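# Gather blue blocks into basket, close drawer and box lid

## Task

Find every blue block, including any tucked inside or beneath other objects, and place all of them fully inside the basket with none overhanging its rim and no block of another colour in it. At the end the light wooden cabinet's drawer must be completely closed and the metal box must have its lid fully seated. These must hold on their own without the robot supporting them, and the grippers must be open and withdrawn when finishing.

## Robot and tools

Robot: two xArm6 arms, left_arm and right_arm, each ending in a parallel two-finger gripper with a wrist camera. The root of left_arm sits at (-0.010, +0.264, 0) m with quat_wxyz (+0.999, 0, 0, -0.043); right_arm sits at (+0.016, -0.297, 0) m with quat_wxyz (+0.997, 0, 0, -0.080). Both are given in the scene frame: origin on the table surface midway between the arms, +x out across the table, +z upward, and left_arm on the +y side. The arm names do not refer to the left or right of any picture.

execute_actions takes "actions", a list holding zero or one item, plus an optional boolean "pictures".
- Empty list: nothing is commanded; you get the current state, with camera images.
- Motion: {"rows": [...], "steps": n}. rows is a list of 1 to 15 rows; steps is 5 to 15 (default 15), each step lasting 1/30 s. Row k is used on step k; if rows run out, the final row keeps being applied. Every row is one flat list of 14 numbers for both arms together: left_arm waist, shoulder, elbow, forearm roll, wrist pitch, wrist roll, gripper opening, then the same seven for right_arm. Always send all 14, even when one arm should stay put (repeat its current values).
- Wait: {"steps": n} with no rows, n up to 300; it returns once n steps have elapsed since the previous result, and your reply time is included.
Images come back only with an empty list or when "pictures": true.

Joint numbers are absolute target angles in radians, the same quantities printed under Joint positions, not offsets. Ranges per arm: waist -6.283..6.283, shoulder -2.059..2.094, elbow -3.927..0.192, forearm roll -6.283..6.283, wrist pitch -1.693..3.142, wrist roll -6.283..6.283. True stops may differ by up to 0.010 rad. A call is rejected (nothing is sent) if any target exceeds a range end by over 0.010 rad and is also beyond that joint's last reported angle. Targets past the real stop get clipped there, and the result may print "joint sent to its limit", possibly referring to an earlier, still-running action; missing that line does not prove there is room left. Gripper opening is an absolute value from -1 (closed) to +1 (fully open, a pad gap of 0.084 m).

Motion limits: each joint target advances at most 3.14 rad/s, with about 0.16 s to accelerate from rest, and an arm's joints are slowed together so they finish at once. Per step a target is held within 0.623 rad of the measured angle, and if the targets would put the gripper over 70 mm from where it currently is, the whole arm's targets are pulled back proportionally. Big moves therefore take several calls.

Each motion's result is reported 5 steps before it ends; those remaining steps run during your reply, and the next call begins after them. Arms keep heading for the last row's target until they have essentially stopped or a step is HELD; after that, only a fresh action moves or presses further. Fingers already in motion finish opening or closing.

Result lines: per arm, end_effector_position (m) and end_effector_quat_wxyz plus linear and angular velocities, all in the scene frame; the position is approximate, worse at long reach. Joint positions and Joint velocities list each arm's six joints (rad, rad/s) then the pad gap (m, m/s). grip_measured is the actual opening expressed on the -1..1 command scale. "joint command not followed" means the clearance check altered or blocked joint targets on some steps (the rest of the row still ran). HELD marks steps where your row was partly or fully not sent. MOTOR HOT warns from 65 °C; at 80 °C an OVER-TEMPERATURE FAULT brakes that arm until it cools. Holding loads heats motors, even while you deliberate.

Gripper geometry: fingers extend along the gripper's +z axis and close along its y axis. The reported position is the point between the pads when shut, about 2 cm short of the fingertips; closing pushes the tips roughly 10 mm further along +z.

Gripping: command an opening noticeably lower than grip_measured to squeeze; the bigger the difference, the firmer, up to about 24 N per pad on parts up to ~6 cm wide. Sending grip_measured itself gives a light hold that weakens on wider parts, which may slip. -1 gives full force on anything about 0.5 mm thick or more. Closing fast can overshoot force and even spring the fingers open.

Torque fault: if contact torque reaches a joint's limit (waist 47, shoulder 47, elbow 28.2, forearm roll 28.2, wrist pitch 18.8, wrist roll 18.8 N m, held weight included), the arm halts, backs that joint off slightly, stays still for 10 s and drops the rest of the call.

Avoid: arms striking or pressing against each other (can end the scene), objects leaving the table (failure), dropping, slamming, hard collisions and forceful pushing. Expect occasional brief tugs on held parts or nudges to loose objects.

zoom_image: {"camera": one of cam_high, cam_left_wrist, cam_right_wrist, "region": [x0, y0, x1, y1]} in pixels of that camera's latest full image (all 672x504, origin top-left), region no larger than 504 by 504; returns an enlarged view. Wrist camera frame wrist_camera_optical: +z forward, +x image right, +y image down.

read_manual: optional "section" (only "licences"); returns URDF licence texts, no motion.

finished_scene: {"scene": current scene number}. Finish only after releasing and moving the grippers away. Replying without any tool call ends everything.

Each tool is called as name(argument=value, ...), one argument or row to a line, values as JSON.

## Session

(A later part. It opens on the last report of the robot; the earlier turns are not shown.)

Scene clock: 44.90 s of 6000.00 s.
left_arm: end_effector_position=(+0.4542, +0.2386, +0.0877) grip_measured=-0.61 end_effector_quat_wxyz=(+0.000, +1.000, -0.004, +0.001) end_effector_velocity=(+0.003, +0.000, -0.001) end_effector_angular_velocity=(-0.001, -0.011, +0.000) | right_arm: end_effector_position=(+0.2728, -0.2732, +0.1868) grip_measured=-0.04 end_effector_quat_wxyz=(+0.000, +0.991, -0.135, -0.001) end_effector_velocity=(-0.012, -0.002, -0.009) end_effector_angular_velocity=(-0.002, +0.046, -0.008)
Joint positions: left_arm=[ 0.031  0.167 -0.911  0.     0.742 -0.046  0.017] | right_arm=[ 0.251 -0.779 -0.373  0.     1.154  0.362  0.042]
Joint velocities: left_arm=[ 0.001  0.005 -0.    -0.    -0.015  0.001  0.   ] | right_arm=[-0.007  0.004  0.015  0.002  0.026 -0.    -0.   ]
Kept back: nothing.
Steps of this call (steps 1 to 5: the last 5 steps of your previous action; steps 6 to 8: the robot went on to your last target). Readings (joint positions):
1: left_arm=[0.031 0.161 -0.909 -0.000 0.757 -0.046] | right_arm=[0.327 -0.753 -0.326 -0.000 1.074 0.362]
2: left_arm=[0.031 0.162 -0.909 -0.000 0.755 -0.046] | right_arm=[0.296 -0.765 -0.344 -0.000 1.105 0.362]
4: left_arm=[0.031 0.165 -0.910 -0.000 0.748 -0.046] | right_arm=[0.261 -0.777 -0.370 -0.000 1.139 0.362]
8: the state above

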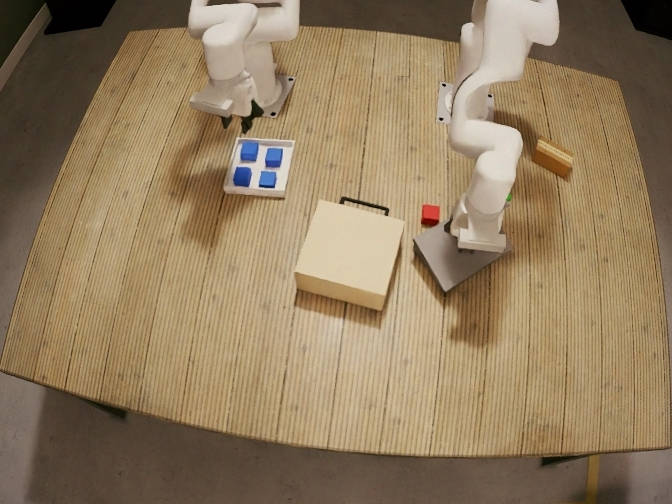

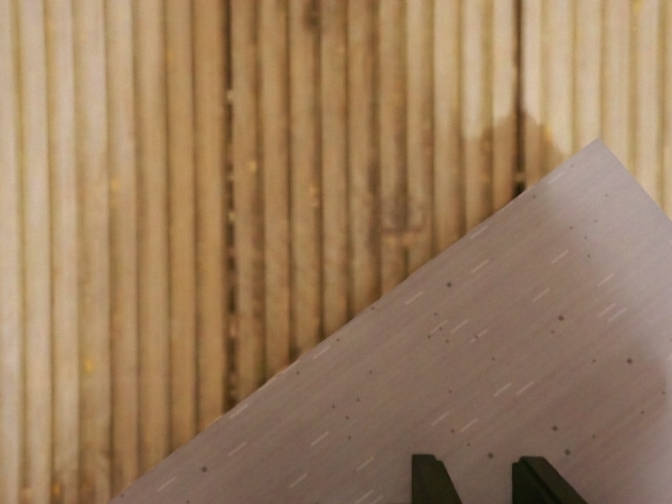

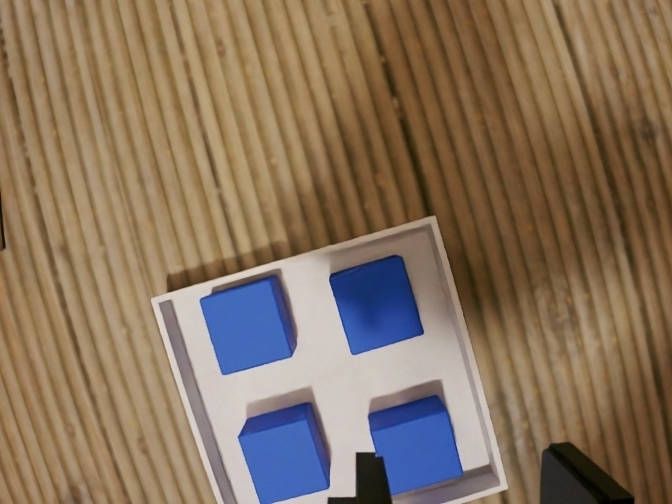

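execute_actions(
  actions=[
    {"rows":[[0.0315,0.166,-0.9075,0,0.7415,-0.0457,-1,0.25,-0.78,-0.375,0,1.155,0.3624,-0.03],[0.0315,0.1635,-0.9055,0,0.742,-0.0457,-1,0.25,-0.78,-0.375,0,1.155,0.3624,-0.03],[0.0315,0.1615,-0.903,0,0.7415,-0.0457,-1,0.25,-0.78,-0.375,0,1.155,0.3624,-0.03],[0.0315,0.1595,-0.9005,0,0.741,-0.0457,-1,0.25,-0.78,-0.375,0,1.155,0.3624,-0.03],[0.0315,0.1575,-0.898,0,0.7405,-0.0457,-1,0.25,-0.78,-0.375,0,1.155,0.3624,-0.03],[0.0315,0.156,-0.8955,0,0.7395,-0.0457,-1,0.25,-0.78,-0.375,0,1.155,0.3624,-0.03],[0.0315,0.155,-0.893,0,0.738,-0.0457,-1,0.25,-0.78,-0.375,0,1.155,0.3624,-0.03],[0.0315,0.1545,-0.8905,0,0.736,-0.0457,-1,0.25,-0.78,-0.375,0,1.155,0.3624,-0.03],[0.0315,0.1545,-0.888,0,0.7335,-0.0457,-1,0.25,-0.78,-0.375,0,1.155,0.3624,-0.03],[0.0315,0.155,-0.886,0,0.731,-0.0457,-1,0.25,-0.78,-0.375,0,1.155,0.3624,-0.03],[0.0315,0.1555,-0.884,0,0.7285,-0.0457,-1,0.25,-0.78,-0.375,0,1.155,0.3624,-0.03]],"steps":15},
  ],
)

execute_actions(
  actions=[
    {"steps":6},
  ],
  pictures=true,
)

zoom_image(
  camera="cam_high",
  region=[395,190,535,310],
)

Scene clock: 45.77 s of 6000.00 s.
left_arm: end_effector_position=(+0.4507, +0.2389, +0.0873) grip_measured=-0.61 end_effector_quat_wxyz=(+0.000, +1.000, -0.004, +0.002) end_effector_velocity=(-0.008, +0.000, -0.003) end_effector_angular_velocity=(-0.002, -0.026, -0.001) | right_arm: end_effector_position=(+0.2733, -0.2735, +0.1879) grip_measured=-0.04 end_effector_quat_wxyz=(+0.000, +0.991, -0.136, -0.000) end_effector_velocity=(-0.000, +0.000, +0.000) end_effector_angular_velocity=(-0.000, +0.002, +0.000)
Joint positions: left_arm=[ 0.032  0.156 -0.894 -0.     0.734 -0.046  0.017] | right_arm=[ 0.25  -0.78  -0.375  0.     1.155  0.362  0.042]
Joint velocities: left_arm=[-0.001 -0.032  0.06  -0.    -0.054  0.001 -0.   ] | right_arm=[ 0.    -0.    -0.     0.     0.002  0.     0.   ]
Steps of this call (steps 1 to 16: the robot went on to your last target; steps 17 to 26: the first 10 steps of this action). Readings (joint positions):
17: left_arm=[0.031 0.168 -0.910 -0.000 0.741 -0.046] | right_arm=[0.250 -0.780 -0.375 0.000 1.155 0.362]
18: left_arm=[0.031 0.167 -0.910 -0.000 0.741 -0.046] | right_arm=[0.250 -0.780 -0.375 0.000 1.155 0.362]
20: left_arm=[0.031 0.165 -0.907 -0.000 0.739 -0.046] | right_arm=[0.250 -0.780 -0.375 0.000 1.155 0.362]
24: left_arm=[0.032 0.159 -0.898 -0.000 0.736 -0.046] | right_arm=[0.250 -0.780 -0.375 0.000 1.155 0.362]
26: the state above

Scene clock: 45.97 s of 6000.00 s.
left_arm: end_effector_position=(+0.4503, +0.2389, +0.0869) grip_measured=-0.61 end_effector_quat_wxyz=(+0.000, +1.000, -0.004, +0.004) end_effector_velocity=(-0.000, +0.000, -0.001) end_effector_angular_velocity=(-0.000, +0.004, +0.001) | right_arm: end_effector_position=(+0.2733, -0.2735, +0.1879) grip_measured=-0.04 end_effector_quat_wxyz=(+0.000, +0.991, -0.136, -0.000) end_effector_velocity=(+0.000, +0.000, +0.000) end_effector_angular_velocity=(+0.001, -0.001, -0.000)
Joint positions: left_arm=[ 0.032  0.153 -0.888  0.     0.727 -0.046  0.017] | right_arm=[ 0.25  -0.78  -0.375  0.     1.155  0.362  0.042]
Joint velocities: left_arm=[ 0.001  0.002 -0.002 -0.001  0.003  0.001  0.   ] | right_arm=[-0.    -0.     0.     0.001 -0.001 -0.     0.   ]
Kept back: nothing.
Steps of this call (steps 1 to 5: the last 5 steps of your previous action; step 6: the robot went on to your last target). Readings (joint positions):
1: left_arm=[0.032 0.155 -0.892 -0.000 0.732 -0.046] | right_arm=[0.250 -0.780 -0.375 0.000 1.155 0.362]
2: left_arm=[0.032 0.154 -0.890 -0.000 0.730 -0.046] | right_arm=[0.250 -0.780 -0.375 0.000 1.155 0.362]
4: left_arm=[0.032 0.154 -0.888 0.000 0.727 -0.046] | right_arm=[0.250 -0.780 -0.375 0.000 1.155 0.362]
6: the state above

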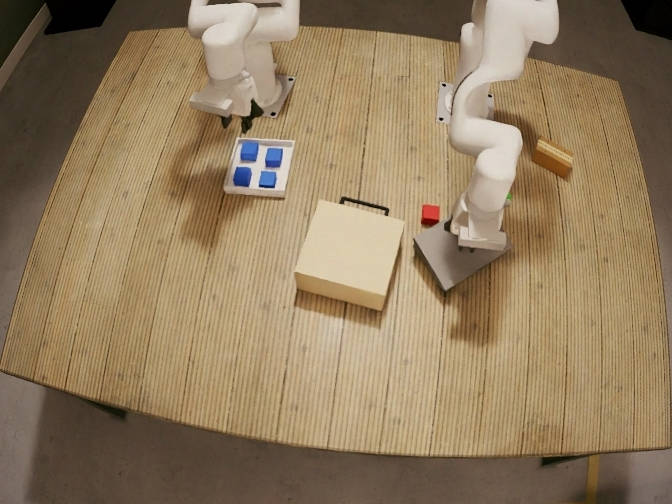

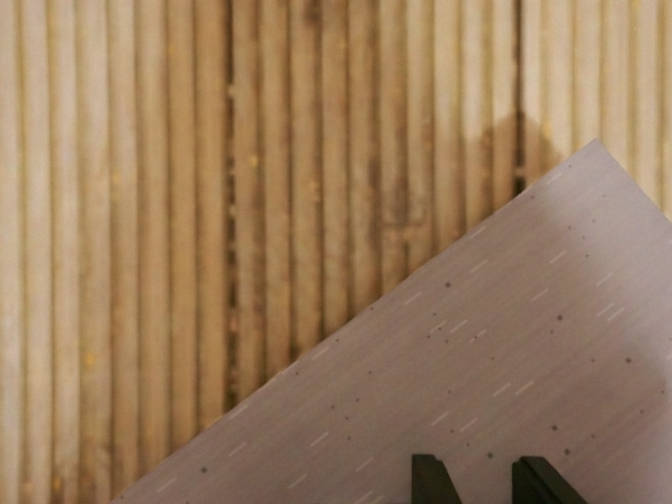

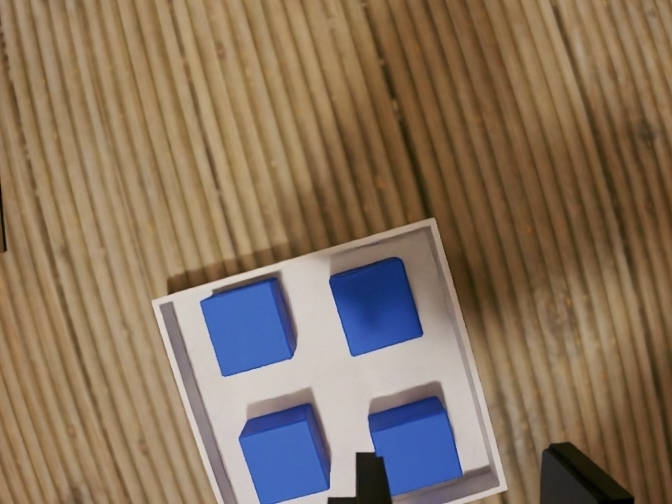

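Region (395, 190, 535, 310) of cam_high's 672x504 image, scaled by 3.600, with more detail than that image has; it fills the top 432 rows of this view, and the rest is white.

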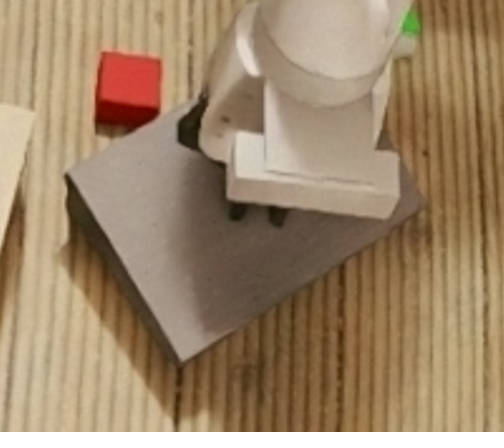

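execute_actions(
  actions=[
    {"rows":[[0.0315,0.152,-0.889,0,0.737,-0.0457,-1,0.25,-0.78,-0.375,0,1.155,0.3624,-0.03],[0.0315,0.152,-0.889,0,0.737,-0.0457,-0.8,0.25,-0.78,-0.375,0,1.155,0.3624,-0.03],[0.0315,0.152,-0.889,0,0.737,-0.0457,-0.7,0.25,-0.78,-0.375,0,1.155,0.3624,-0.03],[0.0315,0.152,-0.889,0,0.737,-0.0457,-0.6,0.25,-0.78,-0.375,0,1.155,0.3624,-0.03],[0.0315,0.152,-0.889,0,0.737,-0.0457,-0.5,0.25,-0.78,-0.375,0,1.155,0.3624,-0.03],[0.0315,0.148,-0.891,0,0.743,-0.0457,-0.4,0.25,-0.78,-0.375,0,1.155,0.3624,-0.03],[0.0315,0.14,-0.895,0,0.755,-0.0457,-0.3,0.25,-0.78,-0.375,0,1.155,0.3624,-0.03],[0.0315,0.125,-0.902,0,0.777,-0.0457,-0.3,0.25,-0.78,-0.375,0,1.155,0.3624,-0.03],[0.0315,0.105,-0.911,0,0.806,-0.0457,-0.3,0.25,-0.78,-0.375,0,1.155,0.3624,-0.03],[0.0315,0.085,-0.921,0,0.836,-0.0457,-0.3,0.25,-0.78,-0.375,0,1.155,0.3624,-0.03],[0.0315,0.06,-0.93,0,0.87,-0.0457,-0.3,0.25,-0.78,-0.375,0,1.155,0.3624,-0.03],[0.0315,0.03,-0.925,0,0.895,-0.0457,-0.3,0.25,-0.78,-0.375,0,1.155,0.3624,-0.03],[0.0315,-0.01,-0.91,0,0.92,-0.0457,-0.3,0.25,-0.78,-0.375,0,1.155,0.3624,-0.03],[0.0315,-0.05,-0.895,0,0.945,-0.0457,-0.3,0.25,-0.78,-0.375,0,1.155,0.3624,-0.03],[0.0315,-0.09,-0.88,0,0.97,-0.0457,-0.3,0.25,-0.78,-0.375,0,1.155,0.3624,-0.03]],"steps":15},
  ],
)

execute_actions(
  actions=[
    {"rows":[[0.0315,-0.14,-0.85,0,0.99,-0.0457,-0.3,0.25,-0.78,-0.375,0,1.155,0.3624,-0.03],[0.0315,-0.19,-0.81,0,1,-0.0457,-0.3,0.25,-0.78,-0.375,0,1.155,0.3624,-0.03],[0.0315,-0.24,-0.77,0,1.01,-0.0457,-0.3,0.25,-0.78,-0.375,0,1.155,0.3624,-0.03],[0.0315,-0.29,-0.72,0,1.01,-0.0457,-0.3,0.25,-0.78,-0.375,0,1.155,0.3624,-0.03],[0.0315,-0.34,-0.67,0,1.01,-0.0457,-0.3,0.25,-0.78,-0.375,0,1.155,0.3624,-0.03],[0.0315,-0.39,-0.62,0,1.01,-0.0457,-0.3,0.25,-0.78,-0.375,0,1.155,0.3624,-0.03],[0.0315,-0.44,-0.57,0,1.01,-0.0457,-0.3,0.25,-0.78,-0.375,0,1.155,0.3624,-0.03],[0.0315,-0.48,-0.53,0,1.01,-0.0457,-0.3,0.25,-0.78,-0.375,0,1.155,0.3624,-0.03],[0.0315,-0.5,-0.51,0,1.01,-0.0457,-0.3,0.25,-0.78,-0.375,0,1.155,0.3624,-0.03]],"steps":14},
  ],
)

execute_actions(
  actions=[
    {"steps":6},
  ],
  pictures=true,
)

zoom_image(
  camera="cam_high",
  region=[395,190,535,310],
)

Scene clock: 47.40 s of 6000.00 s.
left_arm: end_effector_position=(+0.4419, +0.2393, +0.0905) grip_measured=-0.32 end_effector_quat_wxyz=(-0.001, +1.000, -0.004, -0.011) end_effector_velocity=(-0.091, -0.003, +0.088) end_effector_angular_velocity=(+0.014, +0.290, -0.015) | right_arm: end_effector_position=(+0.2733, -0.2735, +0.1879) grip_measured=-0.04 end_effector_quat_wxyz=(+0.000, +0.991, -0.136, +0.000) end_effector_velocity=(-0.000, +0.000, -0.000) end_effector_angular_velocity=(+0.000, +0.001, -0.000)
Joint positions: left_arm=[ 0.032  0.139 -0.889 -0.     0.773 -0.046  0.03 ] | right_arm=[ 0.25  -0.78  -0.375  0.     1.155  0.362  0.042]
Joint velocities: left_arm=[-0.016 -0.27  -0.017 -0.002  0.578  0.     0.001] | right_arm=[-0.  0.  0.  0.  0. -0. -0.]
Steps of this call (steps 1 to 15: the robot went on to your last target; steps 16 to 33: nothing new was sent; steps 34 to 43: the first 10 steps of this action). Readings (joint positions):
34: left_arm=[0.032 0.154 -0.889 0.000 0.729 -0.046] | right_arm=[0.250 -0.780 -0.375 -0.000 1.155 0.362]
35: left_arm=[0.032 0.154 -0.890 0.000 0.731 -0.046] | right_arm=[0.250 -0.780 -0.375 0.000 1.155 0.362]
37: left_arm=[0.031 0.154 -0.891 -0.000 0.735 -0.046] | right_arm=[0.250 -0.780 -0.375 0.000 1.155 0.362]
41: left_arm=[0.033 0.150 -0.890 0.000 0.745 -0.046] | right_arm=[0.250 -0.780 -0.375 -0.000 1.155 0.362]
43: the state above

Scene clock: 47.87 s of 6000.00 s.
left_arm: end_effector_position=(+0.3450, +0.2446, +0.1831) grip_measured=-0.32 end_effector_quat_wxyz=(-0.000, +1.000, -0.004, -0.000) end_effector_velocity=(-0.412, +0.023, -0.071) end_effector_angular_velocity=(+0.003, +0.032, +0.000) | right_arm: end_effector_position=(+0.2733, -0.2735, +0.1879) grip_measured=-0.04 end_effector_quat_wxyz=(+0.000, +0.991, -0.136, +0.000) end_effector_velocity=(-0.000, -0.000, +0.000) end_effector_angular_velocity=(-0.001, +0.000, +0.000)
Joint positions: left_arm=[ 0.031 -0.362 -0.645 -0.     1.008 -0.046  0.03 ] | right_arm=[ 0.25  -0.78  -0.375 -0.     1.155  0.362  0.042]
Joint velocities: left_arm=[ 0.001 -1.426  1.415  0.002  0.043  0.    -0.   ] | right_arm=[ 0.    -0.001  0.    -0.001  0.001  0.    -0.   ]
Steps of this call (steps 1 to 5: the last 5 steps of your previous action; steps 6 to 14: the first 9 steps of this action). Readings (joint positions):
6: left_arm=[0.031 -0.004 -0.907 -0.000 0.915 -0.046] | right_arm=[0.250 -0.780 -0.375 0.000 1.155 0.362]
7: left_arm=[0.031 -0.042 -0.895 -0.000 0.938 -0.046] | right_arm=[0.250 -0.780 -0.375 0.000 1.155 0.362]
9: left_arm=[0.031 -0.125 -0.851 -0.000 0.975 -0.046] | right_arm=[0.250 -0.780 -0.375 0.000 1.155 0.362]
13: left_arm=[0.031 -0.314 -0.693 -0.000 1.006 -0.046] | right_arm=[0.250 -0.780 -0.375 -0.000 1.155 0.362]
14: the state above

Scene clock: 48.07 s of 6000.00 s.
left_arm: end_effector_position=(+0.3073, +0.2466, +0.1738) grip_measured=-0.32 end_effector_quat_wxyz=(-0.000, +1.000, -0.004, -0.001) end_effector_velocity=(-0.001, -0.000, +0.006) end_effector_angular_velocity=(-0.002, -0.037, -0.000) | right_arm: end_effector_position=(+0.2733, -0.2735, +0.1879) grip_measured=-0.04 end_effector_quat_wxyz=(+0.000, +0.991, -0.136, +0.000) end_effector_velocity=(-0.000, +0.000, +0.000) end_effector_angular_velocity=(+0.000, -0.000, -0.000)
Joint positions: left_arm=[ 0.032 -0.495 -0.512  0.     1.01  -0.046  0.03 ] | right_arm=[ 0.25  -0.78  -0.375  0.     1.155  0.362  0.042]
Joint velocities: left_arm=[-0.001 -0.049  0.026  0.    -0.015 -0.001  0.   ] | right_arm=[-0.    -0.001 -0.     0.     0.     0.    -0.   ]
Kept back: nothing.
Steps of this call (steps 1 to 5: the last 5 steps of your previous action; step 6: the robot went on to your last target). Readings (joint positions):
1: left_arm=[0.031 -0.408 -0.600 0.000 1.010 -0.046] | right_arm=[0.250 -0.780 -0.375 0.000 1.155 0.362]
2: left_arm=[0.032 -0.447 -0.560 0.000 1.010 -0.046] | right_arm=[0.250 -0.780 -0.375 0.000 1.155 0.362]
4: left_arm=[0.032 -0.487 -0.520 0.000 1.011 -0.046] | right_arm=[0.250 -0.780 -0.375 0.000 1.155 0.362]
6: the state above

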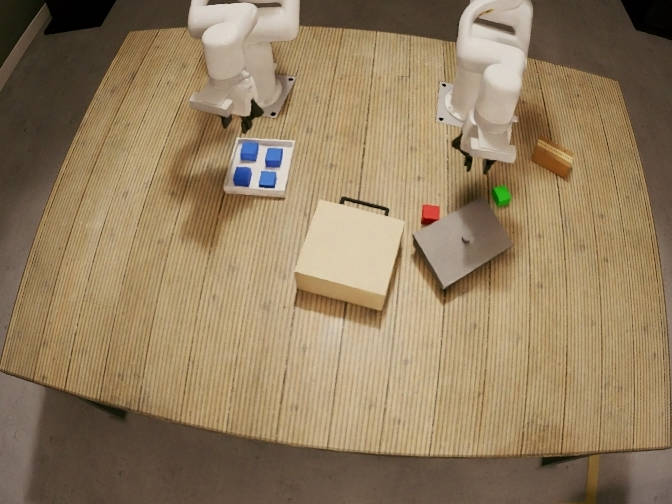

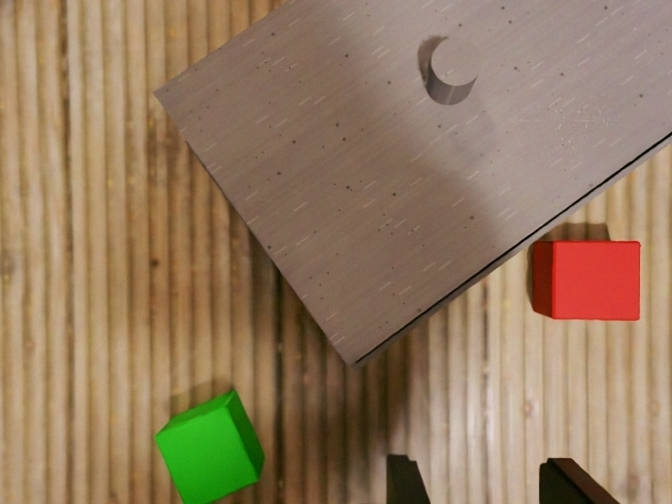

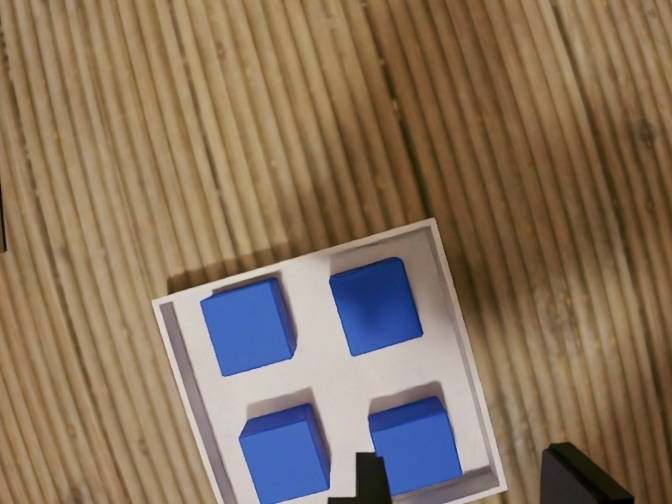

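Region (395, 190, 535, 310) of cam_high's 672x504 image, scaled by 3.600, with more detail than that image has; it fills the top 432 rows of this view, and the rest is white.

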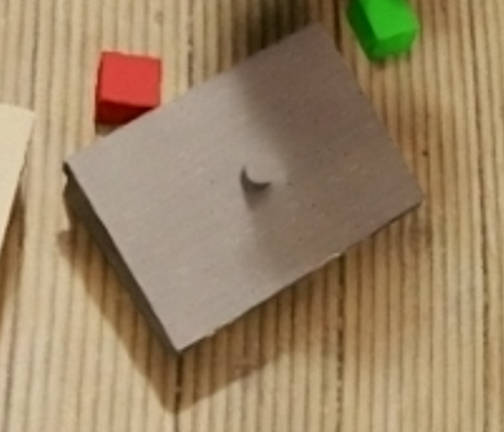

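zoom_image(
  camera="cam_left_wrist",
  region=[300,120,672,400],
)

Region (300, 120, 672, 400) of cam_left_wrist's 672x504 image, scaled by 1.355, with more detail than that image has; it fills the top 379 rows of this view, and the rest is white.

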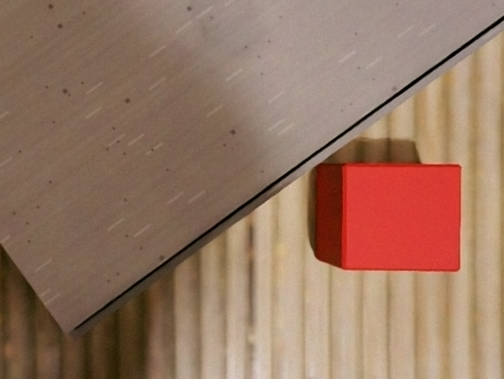

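execute_actions(
  actions=[
    {"rows":[[0.031,-0.48,-0.525,0,1.005,-0.01,-0.2,0.25,-0.78,-0.375,0,1.155,0.3624,-0.03],[0.03,-0.44,-0.555,0,0.995,0.055,-0.2,0.25,-0.78,-0.375,0,1.155,0.3624,-0.03],[0.029,-0.39,-0.592,0,0.982,0.14,-0.2,0.25,-0.78,-0.375,0,1.155,0.3624,-0.03],[0.028,-0.335,-0.632,0,0.967,0.235,-0.2,0.25,-0.78,-0.375,0,1.155,0.3624,-0.03],[0.027,-0.28,-0.673,0,0.953,0.33,-0.2,0.25,-0.78,-0.375,0,1.155,0.3624,-0.03],[0.0265,-0.225,-0.714,0,0.939,0.42,-0.2,0.25,-0.78,-0.375,0,1.155,0.3624,-0.03],[0.026,-0.17,-0.755,0,0.925,0.515,-0.2,0.25,-0.78,-0.375,0,1.155,0.3624,-0.03],[0.025,-0.115,-0.796,0,0.911,0.61,-0.2,0.25,-0.78,-0.375,0,1.155,0.3624,-0.03],[0.024,-0.06,-0.837,0,0.897,0.7,-0.2,0.25,-0.78,-0.375,0,1.155,0.3624,-0.03],[0.0235,-0.015,-0.87,0,0.885,0.775,-0.2,0.25,-0.78,-0.375,0,1.155,0.3624,-0.03],[0.023,0.02,-0.896,0,0.876,0.835,-0.2,0.25,-0.78,-0.375,0,1.155,0.3624,-0.03],[0.0226,0.043,-0.913,0,0.87,0.8746,-0.2,0.25,-0.78,-0.375,0,1.155,0.3624,-0.03]],"steps":15},
  ],
)

execute_actions(
  actions=[
    {"steps":11},
  ],
  pictures=true,
)

Scene clock: 49.33 s of 6000.00 s.
left_arm: end_effector_position=(+0.3744, +0.2411, +0.1661) grip_measured=-0.22 end_effector_quat_wxyz=(-0.000, +0.973, -0.232, +0.001) end_effector_velocity=(+0.368, -0.031, -0.104) end_effector_angular_velocity=(+0.004, +0.010, -2.483) | right_arm: end_effector_position=(+0.2733, -0.2735, +0.1879) grip_measured=-0.04 end_effector_quat_wxyz=(+0.000, +0.991, -0.136, +0.000) end_effector_velocity=(+0.001, -0.000, +0.000) end_effector_angular_velocity=(-0.000, -0.003, -0.000)
Joint positions: left_arm=[ 0.027 -0.232 -0.71  -0.     0.941  0.409  0.035] | right_arm=[ 0.25  -0.78  -0.375 -0.     1.155  0.362  0.042]
Joint velocities: left_arm=[-0.023  1.47  -1.087 -0.001 -0.373  2.46  -0.   ] | right_arm=[ 0.    -0.001 -0.    -0.    -0.002  0.001  0.   ]
Steps of this call (steps 1 to 28: the robot went on to your last target; steps 29 to 38: the first 10 steps of this action). Readings (joint positions):
29: left_arm=[0.031 -0.500 -0.510 -0.000 1.010 -0.046] | right_arm=[0.250 -0.780 -0.375 0.000 1.155 0.362]
30: left_arm=[0.031 -0.498 -0.512 0.000 1.009 -0.040] | right_arm=[0.250 -0.780 -0.375 -0.000 1.155 0.362]
32: left_arm=[0.031 -0.471 -0.532 0.000 1.002 0.009] | right_arm=[0.250 -0.780 -0.375 0.000 1.155 0.362]
36: left_arm=[0.028 -0.327 -0.640 -0.000 0.965 0.250] | right_arm=[0.250 -0.780 -0.375 0.000 1.155 0.362]
38: the state above

Scene clock: 49.70 s of 6000.00 s.
left_arm: end_effector_position=(+0.4415, +0.2353, +0.1362) grip_measured=-0.22 end_effector_quat_wxyz=(-0.000, +0.893, -0.450, +0.000) end_effector_velocity=(+0.016, -0.000, +0.016) end_effector_angular_velocity=(-0.003, -0.046, -0.040) | right_arm: end_effector_position=(+0.2733, -0.2735, +0.1879) grip_measured=-0.04 end_effector_quat_wxyz=(+0.000, +0.991, -0.136, +0.000) end_effector_velocity=(-0.000, -0.000, -0.000) end_effector_angular_velocity=(-0.001, +0.001, -0.000)
Joint positions: left_arm=[ 0.023  0.04  -0.911  0.     0.871  0.871  0.035] | right_arm=[ 0.25  -0.78  -0.375 -0.     1.155  0.362  0.042]
Joint velocities: left_arm=[ 0.001 -0.008 -0.03   0.    -0.008  0.042  0.   ] | right_arm=[-0.    -0.     0.    -0.001  0.001  0.    -0.   ]
Kept back: nothing.
Steps of this call (steps 1 to 5: the last 5 steps of your previous action; steps 6 to 11: the robot went on to your last target). Readings (joint positions):
1: left_arm=[0.026 -0.183 -0.746 -0.000 0.928 0.492] | right_arm=[0.250 -0.780 -0.375 -0.000 1.155 0.362]
2: left_arm=[0.025 -0.134 -0.783 -0.000 0.915 0.574] | right_arm=[0.250 -0.780 -0.375 -0.000 1.155 0.362]
4: left_arm=[0.024 -0.043 -0.849 -0.000 0.892 0.725] | right_arm=[0.250 -0.780 -0.375 0.000 1.155 0.362]
8: left_arm=[0.023 0.039 -0.905 0.000 0.872 0.859] | right_arm=[0.250 -0.780 -0.375 0.000 1.155 0.362]
11: the state above

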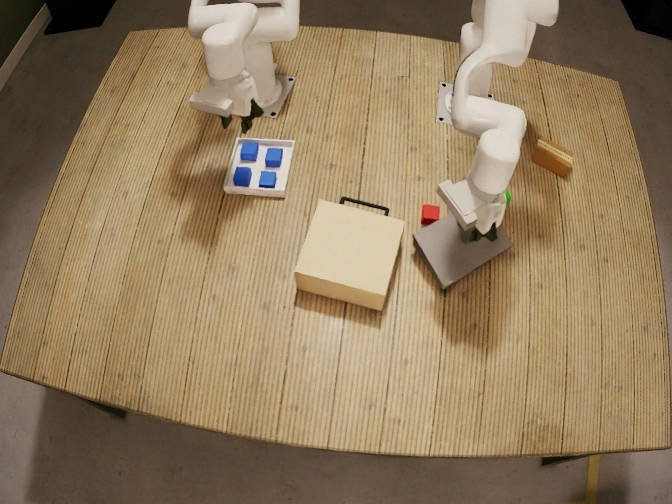

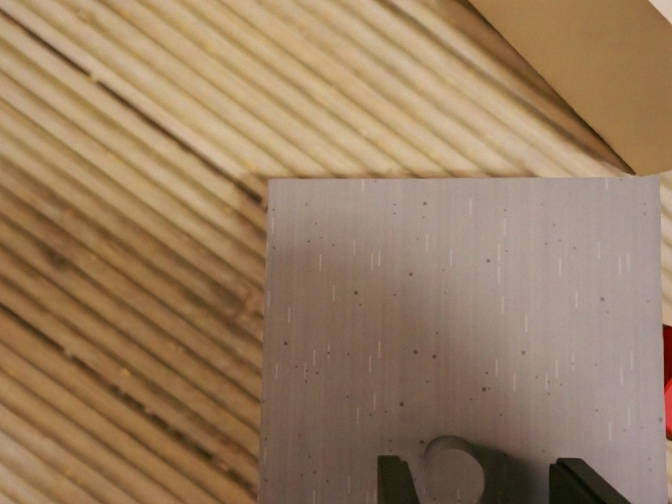

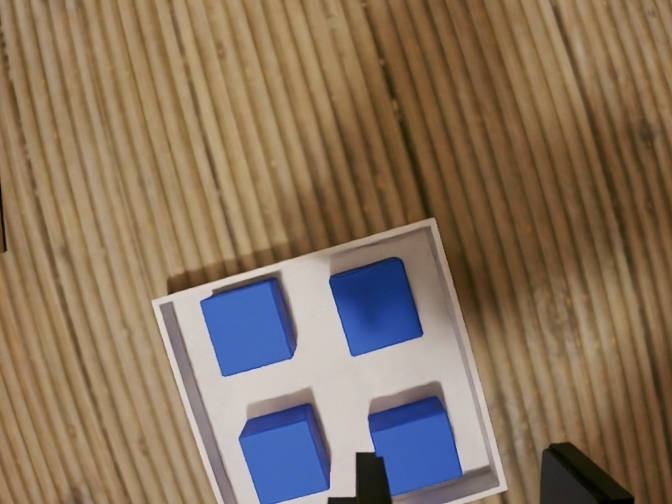

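execute_actions(
  actions=[
    {"rows":[[0.0215,0.05,-0.902,0,0.852,0.873,-0.2,0.25,-0.78,-0.375,0,1.155,0.3624,-0.03],[0.02,0.0645,-0.8875,0,0.823,0.872,-0.2,0.25,-0.78,-0.375,0,1.155,0.3624,-0.03],[0.02,0.082,-0.879,0,0.797,0.872,-0.2,0.25,-0.78,-0.375,0,1.155,0.3624,-0.03],[0.02,0.099,-0.871,0,0.772,0.872,-0.2,0.25,-0.78,-0.375,0,1.155,0.3624,-0.03],[0.02,0.112,-0.865,0,0.753,0.872,-0.2,0.25,-0.78,-0.375,0,1.155,0.3624,-0.03],[0.02,0.12,-0.8615,0,0.7415,0.872,-0.2,0.25,-0.78,-0.375,0,1.155,0.3624,-0.03],[0.02,0.1245,-0.8597,0,0.7352,0.872,-0.2,0.25,-0.78,-0.375,0,1.155,0.3624,-0.03],[0.02,0.1245,-0.8597,0,0.7352,0.872,-0.2,0.25,-0.78,-0.375,0,1.155,0.3624,-0.03],[0.02,0.1245,-0.8597,0,0.7352,0.872,-0.3,0.25,-0.78,-0.375,0,1.155,0.3624,-0.03],[0.02,0.1245,-0.8597,0,0.7352,0.872,-0.4,0.25,-0.78,-0.375,0,1.155,0.3624,-0.03],[0.02,0.1245,-0.8597,0,0.7352,0.872,-0.5,0.25,-0.78,-0.375,0,1.155,0.3624,-0.03],[0.02,0.1245,-0.8597,0,0.7352,0.872,-0.6,0.25,-0.78,-0.375,0,1.155,0.3624,-0.03],[0.02,0.1245,-0.8597,0,0.7352,0.872,-0.7,0.25,-0.78,-0.375,0,1.155,0.3624,-0.03],[0.02,0.1245,-0.8597,0,0.7352,0.872,-0.85,0.25,-0.78,-0.375,0,1.155,0.3624,-0.03],[0.02,0.1245,-0.8597,0,0.7352,0.872,-1,0.25,-0.78,-0.375,0,1.155,0.3624,-0.03]],"steps":15},
  ],
)

execute_actions(
  actions=[
    {"rows":[[0.02,0.1245,-0.8597,0,0.7352,0.872,-1,0.25,-0.78,-0.375,0,1.155,0.3624,-0.03],[0.02,0.12,-0.8615,0,0.7415,0.872,-1,0.25,-0.78,-0.375,0,1.155,0.3624,-0.03],[0.02,0.112,-0.865,0,0.753,0.872,-1,0.25,-0.78,-0.375,0,1.155,0.3624,-0.03],[0.02,0.101,-0.87,0,0.769,0.872,-1,0.25,-0.78,-0.375,0,1.155,0.3624,-0.03],[0.02,0.088,-0.876,0,0.788,0.872,-1,0.25,-0.78,-0.375,0,1.155,0.3624,-0.03],[0.02,0.075,-0.8825,0,0.8075,0.872,-1,0.25,-0.78,-0.375,0,1.155,0.3624,-0.03],[0.02,0.0645,-0.8875,0,0.823,0.872,-1,0.25,-0.78,-0.375,0,1.155,0.3624,-0.03],[0.02,0.06,-0.89,0,0.83,0.872,-1,0.25,-0.78,-0.375,0,1.155,0.3624,-0.03],[0.03,0.048,-0.878,0,0.83,0.882,-1,0.25,-0.78,-0.375,0,1.155,0.3624,-0.03],[0.045,0.031,-0.859,0,0.828,0.897,-1,0.25,-0.78,-0.375,0,1.155,0.3624,-0.03],[0.062,0.012,-0.838,0,0.826,0.914,-1,0.25,-0.78,-0.375,0,1.155,0.3624,-0.03],[0.079,-0.006,-0.818,0,0.824,0.931,-1,0.25,-0.78,-0.375,0,1.155,0.3624,-0.03],[0.094,-0.023,-0.799,0,0.822,0.946,-1,0.25,-0.78,-0.375,0,1.155,0.3624,-0.03],[0.105,-0.035,-0.786,0,0.821,0.957,-1,0.25,-0.78,-0.375,0,1.155,0.3624,-0.03],[0.1107,-0.041,-0.7791,0,0.8201,0.9627,-1,0.25,-0.78,-0.375,0,1.155,0.3624,-0.03]],"steps":15},
  ],
)

execute_actions(
  actions=[
    {"steps":16},
  ],
  pictures=true,
)

zoom_image(
  camera="cam_left_wrist",
  region=[168,0,672,250],
)

Scene clock: 51.30 s of 6000.00 s.
left_arm: end_effector_position=(+0.4386, +0.2341, +0.0895) grip_measured=-0.33 end_effector_quat_wxyz=(+0.001, +0.892, -0.452, -0.003) end_effector_velocity=(+0.039, +0.001, -0.005) end_effector_angular_velocity=(-0.007, -0.126, +0.007) | right_arm: end_effector_position=(+0.2733, -0.2735, +0.1879) grip_measured=-0.04 end_effector_quat_wxyz=(+0.000, +0.991, -0.136, +0.000) end_effector_velocity=(-0.000, -0.000, -0.000) end_effector_angular_velocity=(-0.002, +0.001, +0.001)
Joint positions: left_arm=[ 0.02   0.122 -0.86  -0.     0.743  0.872  0.03 ] | right_arm=[ 0.25  -0.78  -0.375 -0.     1.155  0.362  0.042]
Joint velocities: left_arm=[ 0.008  0.051 -0.016  0.002 -0.162 -0.001 -0.124] | right_arm=[ 0.     0.001 -0.    -0.002  0.     0.    -0.   ]
Steps of this call (steps 1 to 30: the robot went on to your last target; steps 31 to 38: nothing new was sent; steps 39 to 48: the first 10 steps of this action). Readings (joint positions):
39: left_arm=[0.023 0.043 -0.913 -0.000 0.870 0.875] | right_arm=[0.250 -0.780 -0.375 0.000 1.155 0.362]
40: left_arm=[0.022 0.044 -0.911 -0.000 0.866 0.874] | right_arm=[0.250 -0.780 -0.375 0.000 1.155 0.362]
42: left_arm=[0.021 0.055 -0.899 -0.000 0.838 0.873] | right_arm=[0.250 -0.780 -0.375 0.000 1.155 0.362]
46: left_arm=[0.020 0.111 -0.865 0.000 0.759 0.872] | right_arm=[0.250 -0.780 -0.375 -0.000 1.155 0.362]
48: the state above

Scene clock: 51.80 s of 6000.00 s.
left_arm: end_effector_position=(+0.4400, +0.2350, +0.1186) grip_measured=-0.60 end_effector_quat_wxyz=(-0.000, +0.892, -0.452, +0.001) end_effector_velocity=(+0.011, +0.040, +0.145) end_effector_angular_velocity=(-0.014, -0.164, -0.036) | right_arm: end_effector_position=(+0.2733, -0.2735, +0.1879) grip_measured=-0.04 end_effector_quat_wxyz=(+0.000, +0.991, -0.136, +0.000) end_effector_velocity=(-0.000, -0.000, -0.000) end_effector_angular_velocity=(-0.001, +0.001, -0.000)
Joint positions: left_arm=[ 0.022  0.065 -0.884  0.     0.817  0.874  0.017] | right_arm=[ 0.25  -0.78  -0.375 -0.     1.155  0.362  0.042]
Joint velocities: left_arm=[ 0.091 -0.343 -0.014 -0.005  0.193  0.13  -0.   ] | right_arm=[-0.     0.    -0.    -0.001  0.001  0.     0.   ]
Steps of this call (steps 1 to 5: the last 5 steps of your previous action; steps 6 to 15: the first 10 steps of this action). Readings (joint positions):
6: left_arm=[0.020 0.123 -0.861 -0.000 0.735 0.872] | right_arm=[0.250 -0.780 -0.375 0.000 1.155 0.362]
7: left_arm=[0.020 0.123 -0.861 -0.000 0.735 0.872] | right_arm=[0.250 -0.780 -0.375 0.000 1.155 0.362]
9: left_arm=[0.020 0.120 -0.862 -0.000 0.742 0.872] | right_arm=[0.250 -0.780 -0.375 -0.000 1.155 0.362]
13: left_arm=[0.020 0.088 -0.874 0.000 0.794 0.872] | right_arm=[0.250 -0.780 -0.375 0.000 1.155 0.362]
15: the state above

Scene clock: 52.33 s of 6000.00 s.
left_arm: end_effector_position=(+0.4106, +0.2742, +0.1248) grip_measured=-0.60 end_effector_quat_wxyz=(+0.000, +0.892, -0.452, -0.000) end_effector_velocity=(-0.000, +0.001, +0.001) end_effector_angular_velocity=(-0.000, -0.001, +0.003) | right_arm: end_effector_position=(+0.2733, -0.2735, +0.1879) grip_measured=-0.04 end_effector_quat_wxyz=(+0.000, +0.991, -0.136, +0.000) end_effector_velocity=(-0.000, -0.000, -0.000) end_effector_angular_velocity=(-0.000, +0.001, -0.000)
Joint positions: left_arm=[ 0.11  -0.04  -0.779 -0.     0.82   0.963  0.017] | right_arm=[ 0.25  -0.78  -0.375 -0.     1.155  0.362  0.042]
Joint velocities: left_arm=[ 0.003 -0.003  0.001 -0.001  0.     0.001 -0.   ] | right_arm=[-0.     0.    -0.    -0.     0.001  0.     0.   ]
Kept back: nothing.
Steps of this call (steps 1 to 5: the last 5 steps of your previous action; steps 6 to 16: the robot went on to your last target). Readings (joint positions):
1: left_arm=[0.027 0.053 -0.880 -0.000 0.822 0.881] | right_arm=[0.250 -0.780 -0.375 -0.000 1.155 0.362]
2: left_arm=[0.037 0.040 -0.869 -0.000 0.824 0.891] | right_arm=[0.250 -0.780 -0.375 -0.000 1.155 0.362]
4: left_arm=[0.065 0.009 -0.834 0.000 0.824 0.918] | right_arm=[0.250 -0.780 -0.375 0.000 1.155 0.362]
8: left_arm=[0.108 -0.036 -0.783 0.000 0.821 0.957] | right_arm=[0.250 -0.780 -0.375 -0.000 1.155 0.362]
16: the state above

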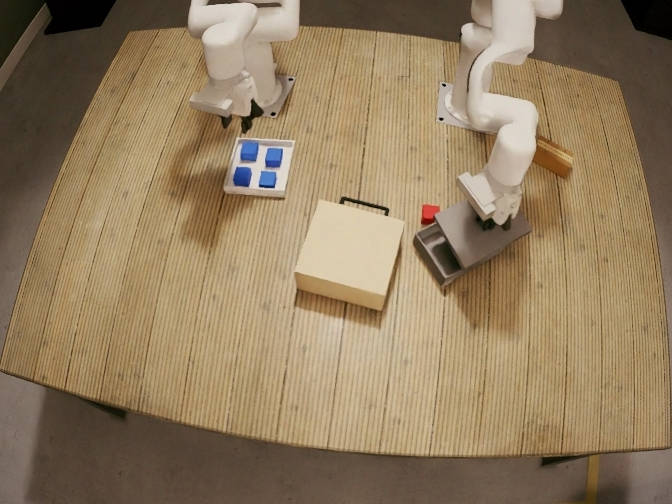

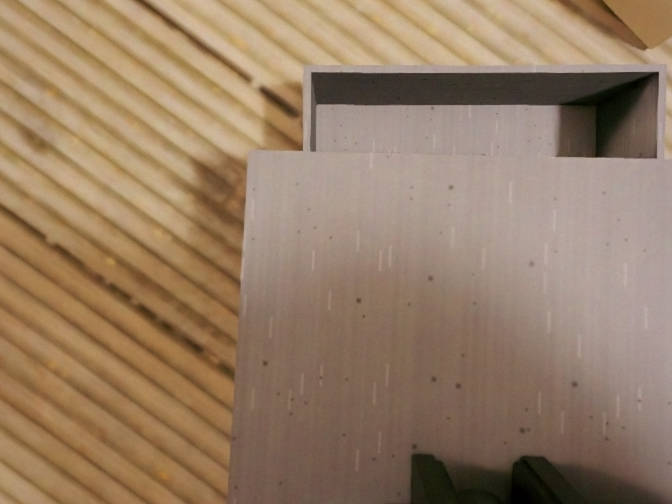

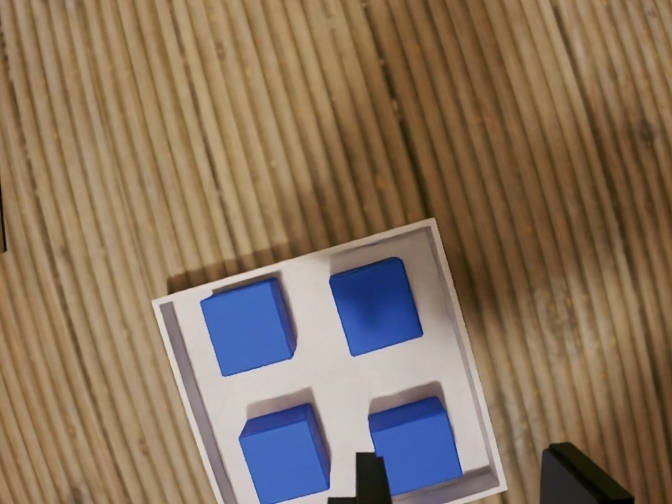

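Region (168, 0, 672, 250) of cam_left_wrist's 672x504 image, scaled by 1.000; it fills the top 250 rows of this view, and the rest is white.

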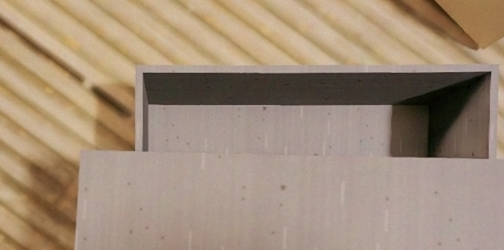

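execute_actions(
  actions=[
    {"rows":[[0.103,-0.036,-0.784,0,0.82,0.953,-1,0.25,-0.78,-0.375,0,1.155,0.3624,-0.03],[0.089,-0.026,-0.793,0,0.819,0.936,-1,0.25,-0.78,-0.375,0,1.155,0.3624,-0.03],[0.072,-0.014,-0.804,0,0.818,0.915,-1,0.25,-0.78,-0.375,0,1.155,0.3624,-0.03],[0.055,-0.002,-0.815,0,0.817,0.894,-1,0.25,-0.78,-0.375,0,1.155,0.3624,-0.03],[0.039,0.009,-0.825,0,0.816,0.874,-1,0.25,-0.78,-0.375,0,1.155,0.3624,-0.03],[0.027,0.018,-0.833,0,0.815,0.859,-1,0.25,-0.78,-0.375,0,1.155,0.3624,-0.03],[0.0193,0.0233,-0.8377,0,0.8144,0.8493,-1,0.25,-0.78,-0.375,0,1.155,0.3624,-0.03],[0.0193,0.028,-0.8352,0,0.8072,0.8493,-1,0.25,-0.78,-0.375,0,1.155,0.3624,-0.03],[0.0193,0.033,-0.8325,0,0.7995,0.8493,-1,0.25,-0.78,-0.375,0,1.155,0.3624,-0.03],[0.0193,0.038,-0.83,0,0.792,0.8493,-1,0.25,-0.78,-0.375,0,1.155,0.3624,-0.03],[0.0193,0.043,-0.8275,0,0.7845,0.8493,-1,0.25,-0.78,-0.375,0,1.155,0.3624,-0.03],[0.0193,0.047,-0.8255,0,0.7785,0.8493,-1,0.25,-0.78,-0.375,0,1.155,0.3624,-0.03],[0.0193,0.051,-0.8235,0,0.7725,0.8493,-1,0.25,-0.78,-0.375,0,1.155,0.3624,-0.03],[0.0193,0.055,-0.8215,0,0.7665,0.8493,-1,0.25,-0.78,-0.375,0,1.155,0.3624,-0.03],[0.0193,0.0586,-0.8198,0,0.7612,0.8493,-1,0.25,-0.78,-0.375,0,1.155,0.3624,-0.03]],"steps":15},
  ],
)

execute_actions(
  actions=[
    {"rows":[[0.0193,0.0622,-0.818,0,0.7558,0.8493,-1,0.25,-0.78,-0.375,0,1.155,0.3624,-0.03],[0.0193,0.0655,-0.8167,0,0.7512,0.8493,-1,0.25,-0.78,-0.375,0,1.155,0.3624,-0.03],[0.0193,0.069,-0.8154,0,0.7464,0.8493,-1,0.25,-0.78,-0.375,0,1.155,0.3624,-0.03],[0.0193,0.0725,-0.814,0,0.7415,0.8493,-1,0.25,-0.78,-0.375,0,1.155,0.3624,-0.03],[0.0193,0.076,-0.8127,0,0.7367,0.8493,-1,0.25,-0.78,-0.375,0,1.155,0.3624,-0.03],[0.0193,0.0795,-0.8114,0,0.7319,0.8493,-1,0.25,-0.78,-0.375,0,1.155,0.3624,-0.03],[0.0193,0.083,-0.81,0,0.727,0.8493,-1,0.25,-0.78,-0.375,0,1.155,0.3624,-0.03],[0.0193,0.086,-0.809,0,0.723,0.8493,-1,0.25,-0.78,-0.375,0,1.155,0.3624,-0.03]],"steps":15},
  ],
  pictures=true,
)

zoom_image(
  camera="cam_high",
  region=[395,190,535,310],
)

Scene clock: 53.60 s of 6000.00 s.
left_arm: end_effector_position=(+0.4267, +0.2362, +0.1186) grip_measured=-0.60 end_effector_quat_wxyz=(-0.000, +0.896, -0.444, +0.001) end_effector_velocity=(+0.021, -0.051, -0.056) end_effector_angular_velocity=(-0.001, -0.010, +0.032) | right_arm: end_effector_position=(+0.2733, -0.2735, +0.1879) grip_measured=-0.04 end_effector_quat_wxyz=(+0.000, +0.991, -0.136, +0.000) end_effector_velocity=(-0.000, -0.000, +0.000) end_effector_angular_velocity=(-0.000, -0.001, -0.000)
Joint positions: left_arm=[ 0.023  0.024 -0.833 -0.     0.808  0.857  0.017] | right_arm=[ 0.25  -0.78  -0.375  0.     1.155  0.362  0.042]
Joint velocities: left_arm=[-0.113  0.174 -0.021 -0.001 -0.163 -0.145 -0.   ] | right_arm=[ 0.    -0.001  0.    -0.     0.     0.    -0.   ]
Steps of this call (steps 1 to 15: the robot went on to your last target; steps 16 to 28: nothing new was sent; steps 29 to 38: the first 10 steps of this action). Readings (joint positions):
29: left_arm=[0.111 -0.041 -0.779 0.000 0.820 0.963] | right_arm=[0.250 -0.780 -0.375 0.000 1.155 0.362]
30: left_arm=[0.109 -0.040 -0.780 0.000 0.820 0.960] | right_arm=[0.250 -0.780 -0.375 -0.000 1.155 0.362]
32: left_arm=[0.096 -0.030 -0.789 0.000 0.819 0.942] | right_arm=[0.250 -0.780 -0.375 -0.000 1.155 0.362]
36: left_arm=[0.039 0.009 -0.825 -0.000 0.816 0.875] | right_arm=[0.250 -0.780 -0.375 0.000 1.155 0.362]
38: the state above

Scene clock: 54.10 s of 6000.00 s.
left_arm: end_effector_position=(+0.4269, +0.2349, +0.0900) grip_measured=-0.60 end_effector_quat_wxyz=(+0.000, +0.897, -0.442, -0.000) end_effector_velocity=(-0.008, -0.000, -0.034) end_effector_angular_velocity=(+0.001, +0.026, -0.000) | right_arm: end_effector_position=(+0.2733, -0.2735, +0.1879) grip_measured=-0.04 end_effector_quat_wxyz=(+0.000, +0.991, -0.136, +0.000) end_effector_velocity=(+0.000, +0.000, +0.000) end_effector_angular_velocity=(+0.001, -0.001, -0.001)
Joint positions: left_arm=[ 0.019  0.083 -0.81   0.     0.727  0.849  0.017] | right_arm=[ 0.25  -0.78  -0.375  0.     1.155  0.362  0.042]
Joint velocities: left_arm=[-0.001  0.065  0.03  -0.002 -0.069  0.     0.   ] | right_arm=[-0.    -0.    -0.     0.    -0.001  0.    -0.   ]
Steps of this call (steps 1 to 5: the last 5 steps of your previous action; steps 6 to 15: the first 10 steps of this action). Readings (joint positions):
6: left_arm=[0.020 0.053 -0.822 0.000 0.771 0.850] | right_arm=[0.250 -0.780 -0.375 -0.000 1.155 0.362]
7: left_arm=[0.020 0.056 -0.820 0.000 0.765 0.850] | right_arm=[0.250 -0.780 -0.375 -0.000 1.155 0.362]
9: left_arm=[0.020 0.063 -0.817 0.000 0.754 0.849] | right_arm=[0.250 -0.780 -0.375 0.000 1.155 0.362]
13: left_arm=[0.020 0.077 -0.812 0.000 0.735 0.849] | right_arm=[0.250 -0.780 -0.375 0.000 1.155 0.362]
15: the state above

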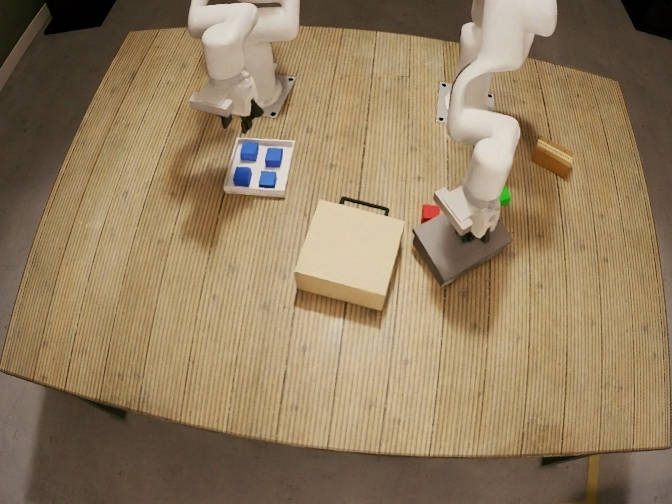

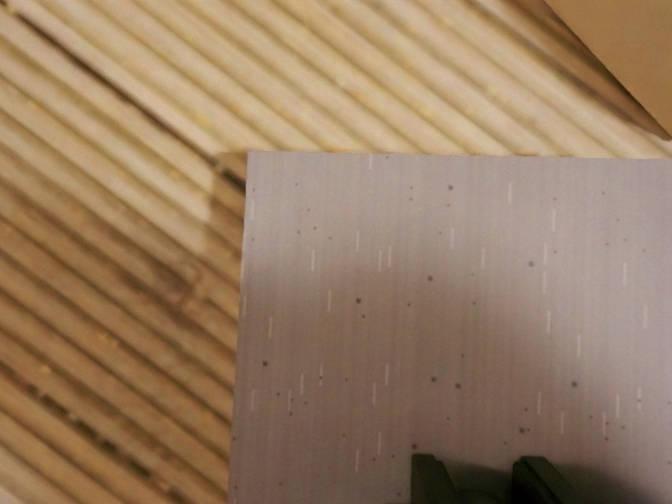

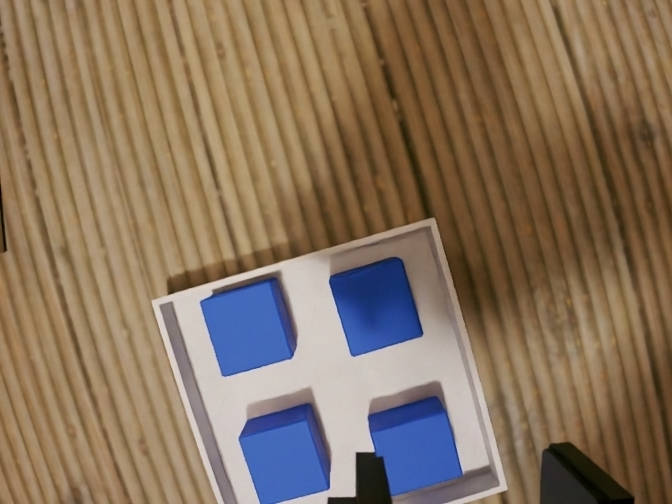

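Region (395, 190, 535, 310) of cam_high's 672x504 image, scaled by 3.600, with more detail than that image has; it fills the top 432 rows of this view, and the rest is white.

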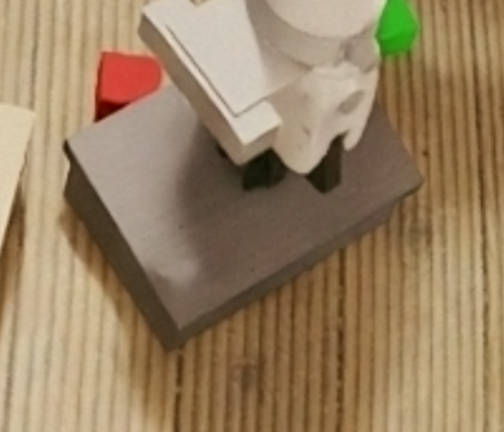

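Going freely. Continue down.

execute_actions(
  actions=[
    {"rows":[[0.0193,0.089,-0.808,0,0.719,0.8493,-1,0.25,-0.78,-0.375,0,1.155,0.3624,-0.03],[0.0193,0.092,-0.807,0,0.715,0.8493,-1,0.25,-0.78,-0.375,0,1.155,0.3624,-0.03],[0.0193,0.095,-0.806,0,0.711,0.8493,-1,0.25,-0.78,-0.375,0,1.155,0.3624,-0.03],[0.0193,0.098,-0.805,0,0.707,0.8493,-1,0.25,-0.78,-0.375,0,1.155,0.3624,-0.03],[0.0193,0.101,-0.804,0,0.703,0.8493,-1,0.25,-0.78,-0.375,0,1.155,0.3624,-0.03],[0.0193,0.104,-0.803,0,0.699,0.8493,-1,0.25,-0.78,-0.375,0,1.155,0.3624,-0.03],[0.0193,0.107,-0.802,0,0.695,0.8493,-1,0.25,-0.78,-0.375,0,1.155,0.3624,-0.03],[0.0193,0.11,-0.801,0,0.691,0.8493,-1,0.25,-0.78,-0.375,0,1.155,0.3624,-0.03],[0.0193,0.112,-0.8004,0,0.6884,0.8493,-1,0.25,-0.78,-0.375,0,1.155,0.3624,-0.03]],"steps":14},
  ],
)

execute_actions(
  actions=[
    {"steps":5},
  ],
  pictures=true,
)

Scene clock: 54.73 s of 6000.00 s.
left_arm: end_effector_position=(+0.4280, +0.2347, +0.0811) grip_measured=-0.61 end_effector_quat_wxyz=(-0.001, +0.897, -0.442, +0.001) end_effector_velocity=(-0.020, +0.004, -0.064) end_effector_angular_velocity=(+0.005, +0.063, +0.004) | right_arm: end_effector_position=(+0.2733, -0.2735, +0.1879) grip_measured=-0.04 end_effector_quat_wxyz=(+0.000, +0.991, -0.136, +0.000) end_effector_velocity=(-0.000, -0.000, -0.000) end_effector_angular_velocity=(-0.000, +0.000, -0.000)
Joint positions: left_arm=[ 0.019  0.104 -0.804 -0.     0.697  0.849  0.017] | right_arm=[ 0.25  -0.78  -0.375  0.     1.155  0.362  0.042]
Joint velocities: left_arm=[ 0.006  0.118  0.058  0.002 -0.113  0.001  0.001] | right_arm=[-0.    -0.     0.    -0.     0.001  0.     0.   ]
Steps of this call (steps 1 to 5: the last 5 steps of your previous action; steps 6 to 10: the robot went on to your last target; steps 11 to 19: the first 9 steps of this action). Readings (joint positions):
11: left_arm=[0.019 0.086 -0.809 -0.000 0.723 0.849] | right_arm=[0.250 -0.780 -0.375 0.000 1.155 0.362]
12: left_arm=[0.019 0.086 -0.809 -0.000 0.722 0.849] | right_arm=[0.250 -0.780 -0.375 0.000 1.155 0.362]
14: left_arm=[0.019 0.090 -0.808 -0.000 0.716 0.849] | right_arm=[0.250 -0.780 -0.375 0.000 1.155 0.362]
18: left_arm=[0.019 0.100 -0.806 -0.000 0.701 0.849] | right_arm=[0.250 -0.780 -0.375 0.000 1.155 0.362]
19: the state above

Scene clock: 54.90 s of 6000.00 s.
left_arm: end_effector_position=(+0.4268, +0.2347, +0.0770) grip_measured=-0.61 end_effector_quat_wxyz=(+0.000, +0.897, -0.442, -0.000) end_effector_velocity=(+0.002, +0.001, +0.001) end_effector_angular_velocity=(-0.002, -0.008, +0.003) | right_arm: end_effector_position=(+0.2733, -0.2735, +0.1879) grip_measured=-0.04 end_effector_quat_wxyz=(+0.000, +0.991, -0.136, +0.000) end_effector_velocity=(-0.000, +0.000, -0.000) end_effector_angular_velocity=(+0.000, +0.001, -0.000)
Joint positions: left_arm=[ 0.019  0.112 -0.8    0.     0.689  0.849  0.017] | right_arm=[ 0.25  -0.78  -0.375 -0.     1.155  0.362  0.042]
Joint velocities: left_arm=[ 0.002  0.001 -0.001 -0.002 -0.007 -0.    -0.   ] | right_arm=[-0.     0.001 -0.001  0.     0.001  0.    -0.   ]
Kept back: nothing.
Steps of this call (steps 1 to 5: the last 5 steps of your previous action). Readings (joint positions):
1: left_arm=[0.019 0.108 -0.802 -0.000 0.694 0.849] | right_arm=[0.250 -0.780 -0.375 0.000 1.155 0.362]
2: left_arm=[0.019 0.110 -0.801 0.000 0.691 0.849] | right_arm=[0.250 -0.780 -0.375 -0.000 1.155 0.362]
4: left_arm=[0.019 0.112 -0.800 0.000 0.689 0.849] | right_arm=[0.250 -0.780 -0.375 0.000 1.155 0.362]
5: the state above

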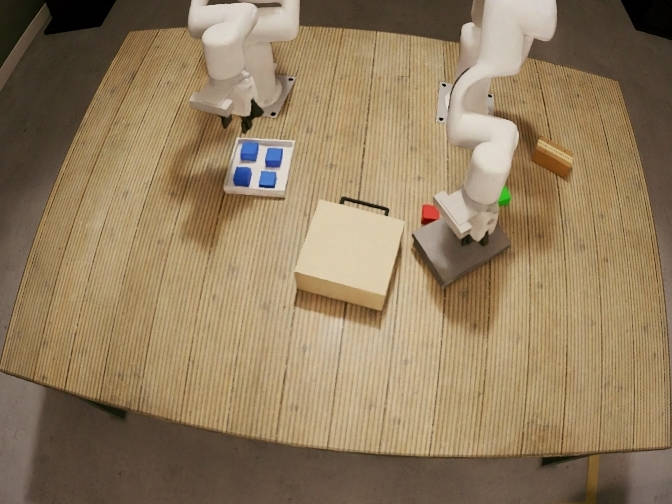

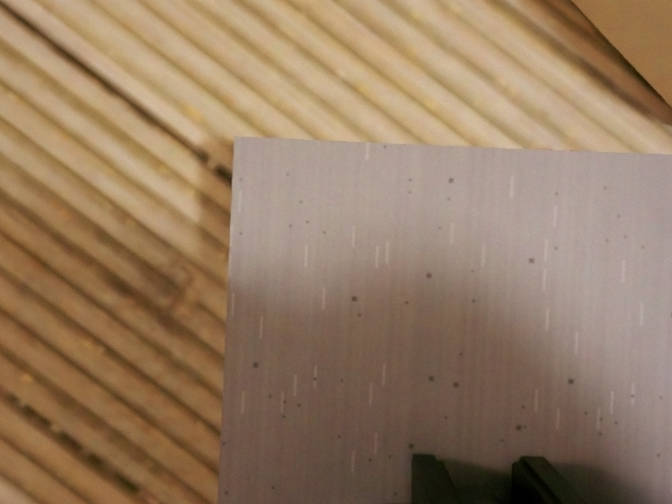

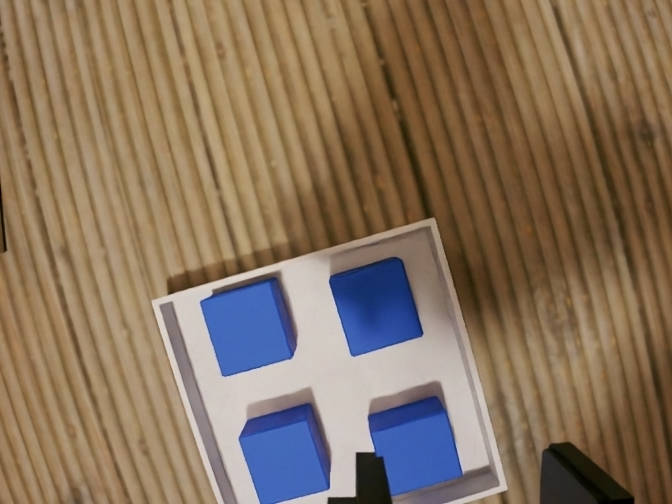

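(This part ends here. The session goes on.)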